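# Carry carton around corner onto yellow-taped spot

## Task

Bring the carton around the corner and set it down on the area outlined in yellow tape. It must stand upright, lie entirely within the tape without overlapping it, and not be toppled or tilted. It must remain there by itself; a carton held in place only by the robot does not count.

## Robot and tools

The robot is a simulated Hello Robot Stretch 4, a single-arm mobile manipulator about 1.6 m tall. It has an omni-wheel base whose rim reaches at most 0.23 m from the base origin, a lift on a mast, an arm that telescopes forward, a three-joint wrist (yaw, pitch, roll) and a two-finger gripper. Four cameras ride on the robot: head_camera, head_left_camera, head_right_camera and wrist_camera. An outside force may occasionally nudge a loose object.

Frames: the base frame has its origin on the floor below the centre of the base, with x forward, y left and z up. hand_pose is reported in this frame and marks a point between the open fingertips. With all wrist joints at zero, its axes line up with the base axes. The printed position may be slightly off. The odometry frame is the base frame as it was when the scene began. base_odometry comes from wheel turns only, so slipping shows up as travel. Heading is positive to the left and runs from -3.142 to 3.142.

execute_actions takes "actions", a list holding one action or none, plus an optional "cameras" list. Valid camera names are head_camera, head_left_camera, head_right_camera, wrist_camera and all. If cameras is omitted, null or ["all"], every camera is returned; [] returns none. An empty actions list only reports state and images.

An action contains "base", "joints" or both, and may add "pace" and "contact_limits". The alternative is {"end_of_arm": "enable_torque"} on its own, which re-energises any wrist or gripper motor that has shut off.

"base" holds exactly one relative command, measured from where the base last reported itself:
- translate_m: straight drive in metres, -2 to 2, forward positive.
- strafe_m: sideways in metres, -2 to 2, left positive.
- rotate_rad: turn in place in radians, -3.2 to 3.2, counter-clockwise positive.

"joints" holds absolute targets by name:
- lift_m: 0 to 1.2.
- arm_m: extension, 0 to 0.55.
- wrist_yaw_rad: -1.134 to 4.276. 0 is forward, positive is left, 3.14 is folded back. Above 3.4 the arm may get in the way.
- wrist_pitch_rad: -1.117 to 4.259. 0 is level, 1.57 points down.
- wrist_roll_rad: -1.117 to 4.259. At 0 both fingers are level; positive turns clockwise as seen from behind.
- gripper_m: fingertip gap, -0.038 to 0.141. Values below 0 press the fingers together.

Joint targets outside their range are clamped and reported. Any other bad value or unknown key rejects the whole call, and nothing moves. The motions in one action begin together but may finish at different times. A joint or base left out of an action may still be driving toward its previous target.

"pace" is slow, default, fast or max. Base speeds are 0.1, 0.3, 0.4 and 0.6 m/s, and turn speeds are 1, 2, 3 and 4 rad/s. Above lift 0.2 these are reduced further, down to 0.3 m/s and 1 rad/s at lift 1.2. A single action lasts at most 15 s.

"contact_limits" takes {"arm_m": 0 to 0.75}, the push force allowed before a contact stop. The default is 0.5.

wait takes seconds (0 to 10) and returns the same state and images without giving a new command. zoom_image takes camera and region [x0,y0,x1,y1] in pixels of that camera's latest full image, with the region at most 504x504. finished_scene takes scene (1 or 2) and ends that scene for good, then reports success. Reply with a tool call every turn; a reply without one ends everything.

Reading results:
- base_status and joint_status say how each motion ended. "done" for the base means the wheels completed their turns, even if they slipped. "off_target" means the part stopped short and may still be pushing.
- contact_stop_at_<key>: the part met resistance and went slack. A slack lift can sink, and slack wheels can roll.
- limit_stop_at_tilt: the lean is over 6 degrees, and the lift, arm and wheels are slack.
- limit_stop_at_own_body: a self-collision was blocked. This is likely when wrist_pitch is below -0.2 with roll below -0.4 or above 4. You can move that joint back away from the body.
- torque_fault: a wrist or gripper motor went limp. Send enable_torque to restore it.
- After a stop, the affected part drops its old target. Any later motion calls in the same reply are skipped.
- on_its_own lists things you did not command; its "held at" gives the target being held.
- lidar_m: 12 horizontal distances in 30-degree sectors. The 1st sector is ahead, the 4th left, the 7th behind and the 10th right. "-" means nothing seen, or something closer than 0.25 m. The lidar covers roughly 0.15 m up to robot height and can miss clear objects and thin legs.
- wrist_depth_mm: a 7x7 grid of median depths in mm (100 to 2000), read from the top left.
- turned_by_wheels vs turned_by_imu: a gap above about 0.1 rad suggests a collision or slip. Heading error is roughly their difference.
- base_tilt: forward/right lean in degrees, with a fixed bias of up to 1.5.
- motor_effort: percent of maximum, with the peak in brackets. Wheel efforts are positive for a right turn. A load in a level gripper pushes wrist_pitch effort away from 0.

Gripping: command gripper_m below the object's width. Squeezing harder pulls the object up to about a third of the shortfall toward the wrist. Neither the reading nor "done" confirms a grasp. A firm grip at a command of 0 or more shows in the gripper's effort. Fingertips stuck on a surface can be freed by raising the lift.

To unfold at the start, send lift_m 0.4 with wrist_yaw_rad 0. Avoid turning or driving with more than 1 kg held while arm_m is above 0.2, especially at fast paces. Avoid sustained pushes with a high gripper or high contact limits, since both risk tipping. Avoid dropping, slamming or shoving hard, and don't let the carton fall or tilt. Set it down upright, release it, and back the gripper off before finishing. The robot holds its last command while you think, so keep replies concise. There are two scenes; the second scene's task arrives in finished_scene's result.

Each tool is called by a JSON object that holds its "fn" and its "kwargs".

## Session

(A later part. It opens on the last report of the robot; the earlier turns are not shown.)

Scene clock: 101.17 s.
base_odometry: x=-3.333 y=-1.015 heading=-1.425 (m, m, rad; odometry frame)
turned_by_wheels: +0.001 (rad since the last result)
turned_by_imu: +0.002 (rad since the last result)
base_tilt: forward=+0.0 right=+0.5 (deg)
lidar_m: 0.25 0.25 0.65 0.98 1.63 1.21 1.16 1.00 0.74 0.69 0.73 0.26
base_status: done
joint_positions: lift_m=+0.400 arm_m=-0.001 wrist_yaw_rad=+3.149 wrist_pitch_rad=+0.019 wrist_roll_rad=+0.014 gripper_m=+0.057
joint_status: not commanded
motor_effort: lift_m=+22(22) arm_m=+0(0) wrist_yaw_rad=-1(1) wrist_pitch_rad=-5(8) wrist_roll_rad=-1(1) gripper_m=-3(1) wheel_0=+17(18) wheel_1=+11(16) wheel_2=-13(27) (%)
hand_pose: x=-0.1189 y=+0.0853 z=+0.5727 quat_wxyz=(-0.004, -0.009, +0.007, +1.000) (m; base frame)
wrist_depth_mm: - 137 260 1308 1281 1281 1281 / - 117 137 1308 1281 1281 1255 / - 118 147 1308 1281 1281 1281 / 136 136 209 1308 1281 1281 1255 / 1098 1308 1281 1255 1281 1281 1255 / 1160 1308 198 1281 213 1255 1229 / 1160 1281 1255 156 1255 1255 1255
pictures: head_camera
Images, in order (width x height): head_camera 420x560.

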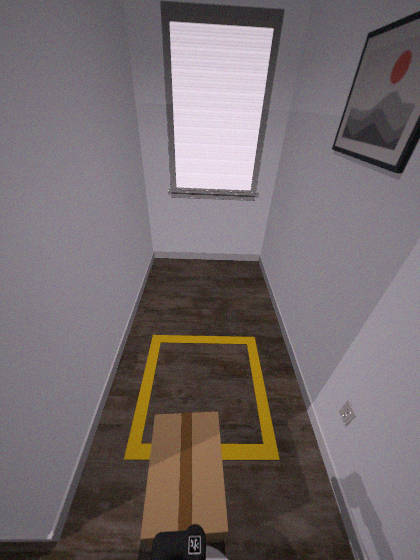

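{"fn": "execute_actions", "kwargs": {"actions": [{"base":{"strafe_m":0.045}}], "cameras": []}}

{"fn": "execute_actions", "kwargs": {"actions": [{"base":{"translate_m":0.47}}], "cameras": []}}

{"fn": "execute_actions", "kwargs": {"actions": [{"base":{"translate_m":-0.3},"pace":"fast"}], "cameras": ["head_camera","head_left_camera"]}}

Scene clock: 106.03 s.
base_odometry: x=-3.289 y=-1.008 heading=-1.425 (m, m, rad; odometry frame)
turned_by_wheels: +0.000 (rad since the last result)
turned_by_imu: +0.000 (rad since the last result)
base_tilt: forward=-0.1 right=+0.5 (deg)
lidar_m: 0.25 0.26 0.60 0.99 1.63 1.21 1.17 1.05 0.76 0.74 0.78 0.25
base_status: done
joint_positions: lift_m=+0.400 arm_m=-0.001 wrist_yaw_rad=+3.149 wrist_pitch_rad=+0.019 wrist_roll_rad=+0.014 gripper_m=+0.057
joint_status: not commanded
motor_effort: lift_m=+22(22) arm_m=-1(0) wrist_yaw_rad=+3(0) wrist_pitch_rad=-8(8) wrist_roll_rad=-1(1) gripper_m=-5(2) wheel_0=-1(9) wheel_1=+9(17) wheel_2=-11(11) (%)
hand_pose: x=-0.1189 y=+0.0853 z=+0.5727 quat_wxyz=(-0.004, -0.009, +0.007, +1.000) (m; base frame)
wrist_depth_mm: - 137 260 1308 1308 1308 1255 / - 117 137 1308 1281 1255 1255 / - 118 147 1281 1281 1255 1255 / 136 136 209 1281 1281 1281 1255 / 1182 1281 1308 1281 1308 1255 1255 / 1229 1281 198 1281 213 1255 1255 / 1205 1281 1255 156 1255 1229 1229
pictures: none
No camera images: the call's "cameras" was empty. Leave "cameras" out to get every camera's image.

Scene clock: 109.07 s.
base_odometry: x=-3.220 y=-1.472 heading=-1.425 (m, m, rad; odometry frame)
turned_by_wheels: +0.000 (rad since the last result)
turned_by_imu: +0.005 (rad since the last result)
base_tilt: forward=+0.0 right=+0.5 (deg)
lidar_m: 0.25 0.26 0.55 0.51 0.55 1.69 1.64 1.06 0.79 0.76 0.78 0.25
base_status: done
joint_positions: lift_m=+0.400 arm_m=-0.001 wrist_yaw_rad=+3.149 wrist_pitch_rad=+0.019 wrist_roll_rad=+0.014 gripper_m=+0.057
joint_status: not commanded
motor_effort: lift_m=+22(22) arm_m=+0(0) wrist_yaw_rad=+0(0) wrist_pitch_rad=-7(8) wrist_roll_rad=-1(0) gripper_m=-1(3) wheel_0=+7(26) wheel_1=+8(17) wheel_2=-14(27) (%)
hand_pose: x=-0.1189 y=+0.0853 z=+0.5727 quat_wxyz=(-0.004, -0.009, +0.007, +1.000) (m; base frame)
wrist_depth_mm: - 137 262 1756 1756 1756 1756 / - 117 137 1756 1708 1708 1708 / - 118 147 1708 1756 1756 1708 / 136 136 209 1808 1756 1756 1708 / 1182 1756 1808 1708 1756 1708 1708 / 1229 1661 198 1756 213 1708 1708 / 1229 1281 1397 156 1397 1576 1661
pictures: none
No camera images: the call's "cameras" was empty. Leave "cameras" out to get every camera's image.

Scene clock: 111.10 s.
base_odometry: x=-3.264 y=-1.175 heading=-1.425 (m, m, rad; odometry frame)
turned_by_wheels: +0.000 (rad since the last result)
turned_by_imu: +0.000 (rad since the last result)
base_tilt: forward=+0.0 right=+0.5 (deg)
lidar_m: 0.49 0.54 0.57 0.55 1.84 1.39 1.33 1.04 0.79 0.75 0.78 0.51
base_status: done
joint_positions: lift_m=+0.400 arm_m=-0.001 wrist_yaw_rad=+3.149 wrist_pitch_rad=+0.019 wrist_roll_rad=+0.014 gripper_m=+0.057
joint_status: not commanded
motor_effort: lift_m=+22(22) arm_m=-1(1) wrist_yaw_rad=+2(3) wrist_pitch_rad=-8(8) wrist_roll_rad=-1(1) gripper_m=+0(2) wheel_0=+0(8) wheel_1=+0(9) wheel_2=-1(11) (%)
hand_pose: x=-0.1189 y=+0.0853 z=+0.5727 quat_wxyz=(-0.004, -0.009, +0.007, +1.000) (m; base frame)
wrist_depth_mm: - 137 260 1430 1464 1430 1397 / - 117 137 1464 1430 1397 1397 / - 118 147 1464 1464 1430 1397 / 135 136 210 1464 1464 1430 1430 / 1182 1464 1464 1430 1430 1397 1397 / 1229 1499 198 1464 213 1397 1397 / 1205 1281 1430 156 1430 1397 1397
pictures: head_camera, head_left_camera
Images, in order (width x height): head_camera 420x560, head_left_camera 420x672.

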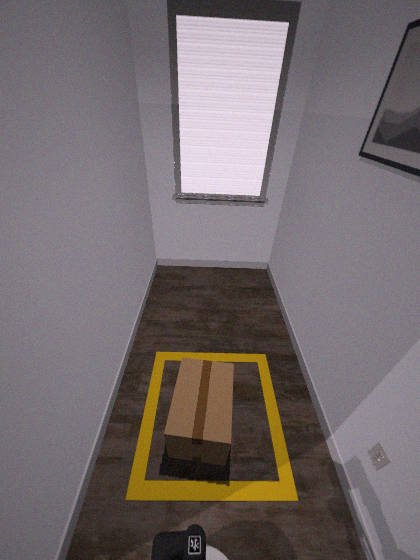

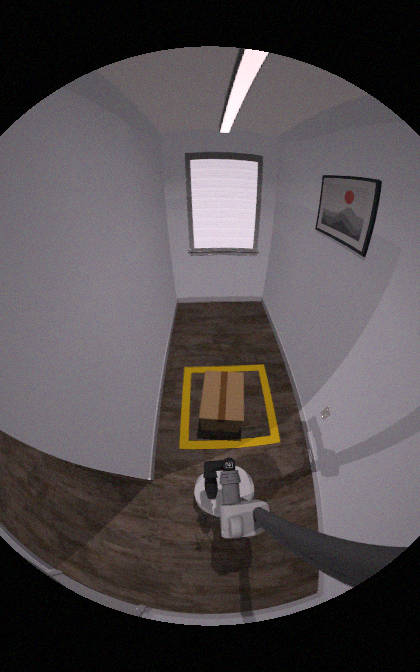

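{"fn": "finished_scene", "kwargs": {"scene": 1}}

The scene is finished: the task was done.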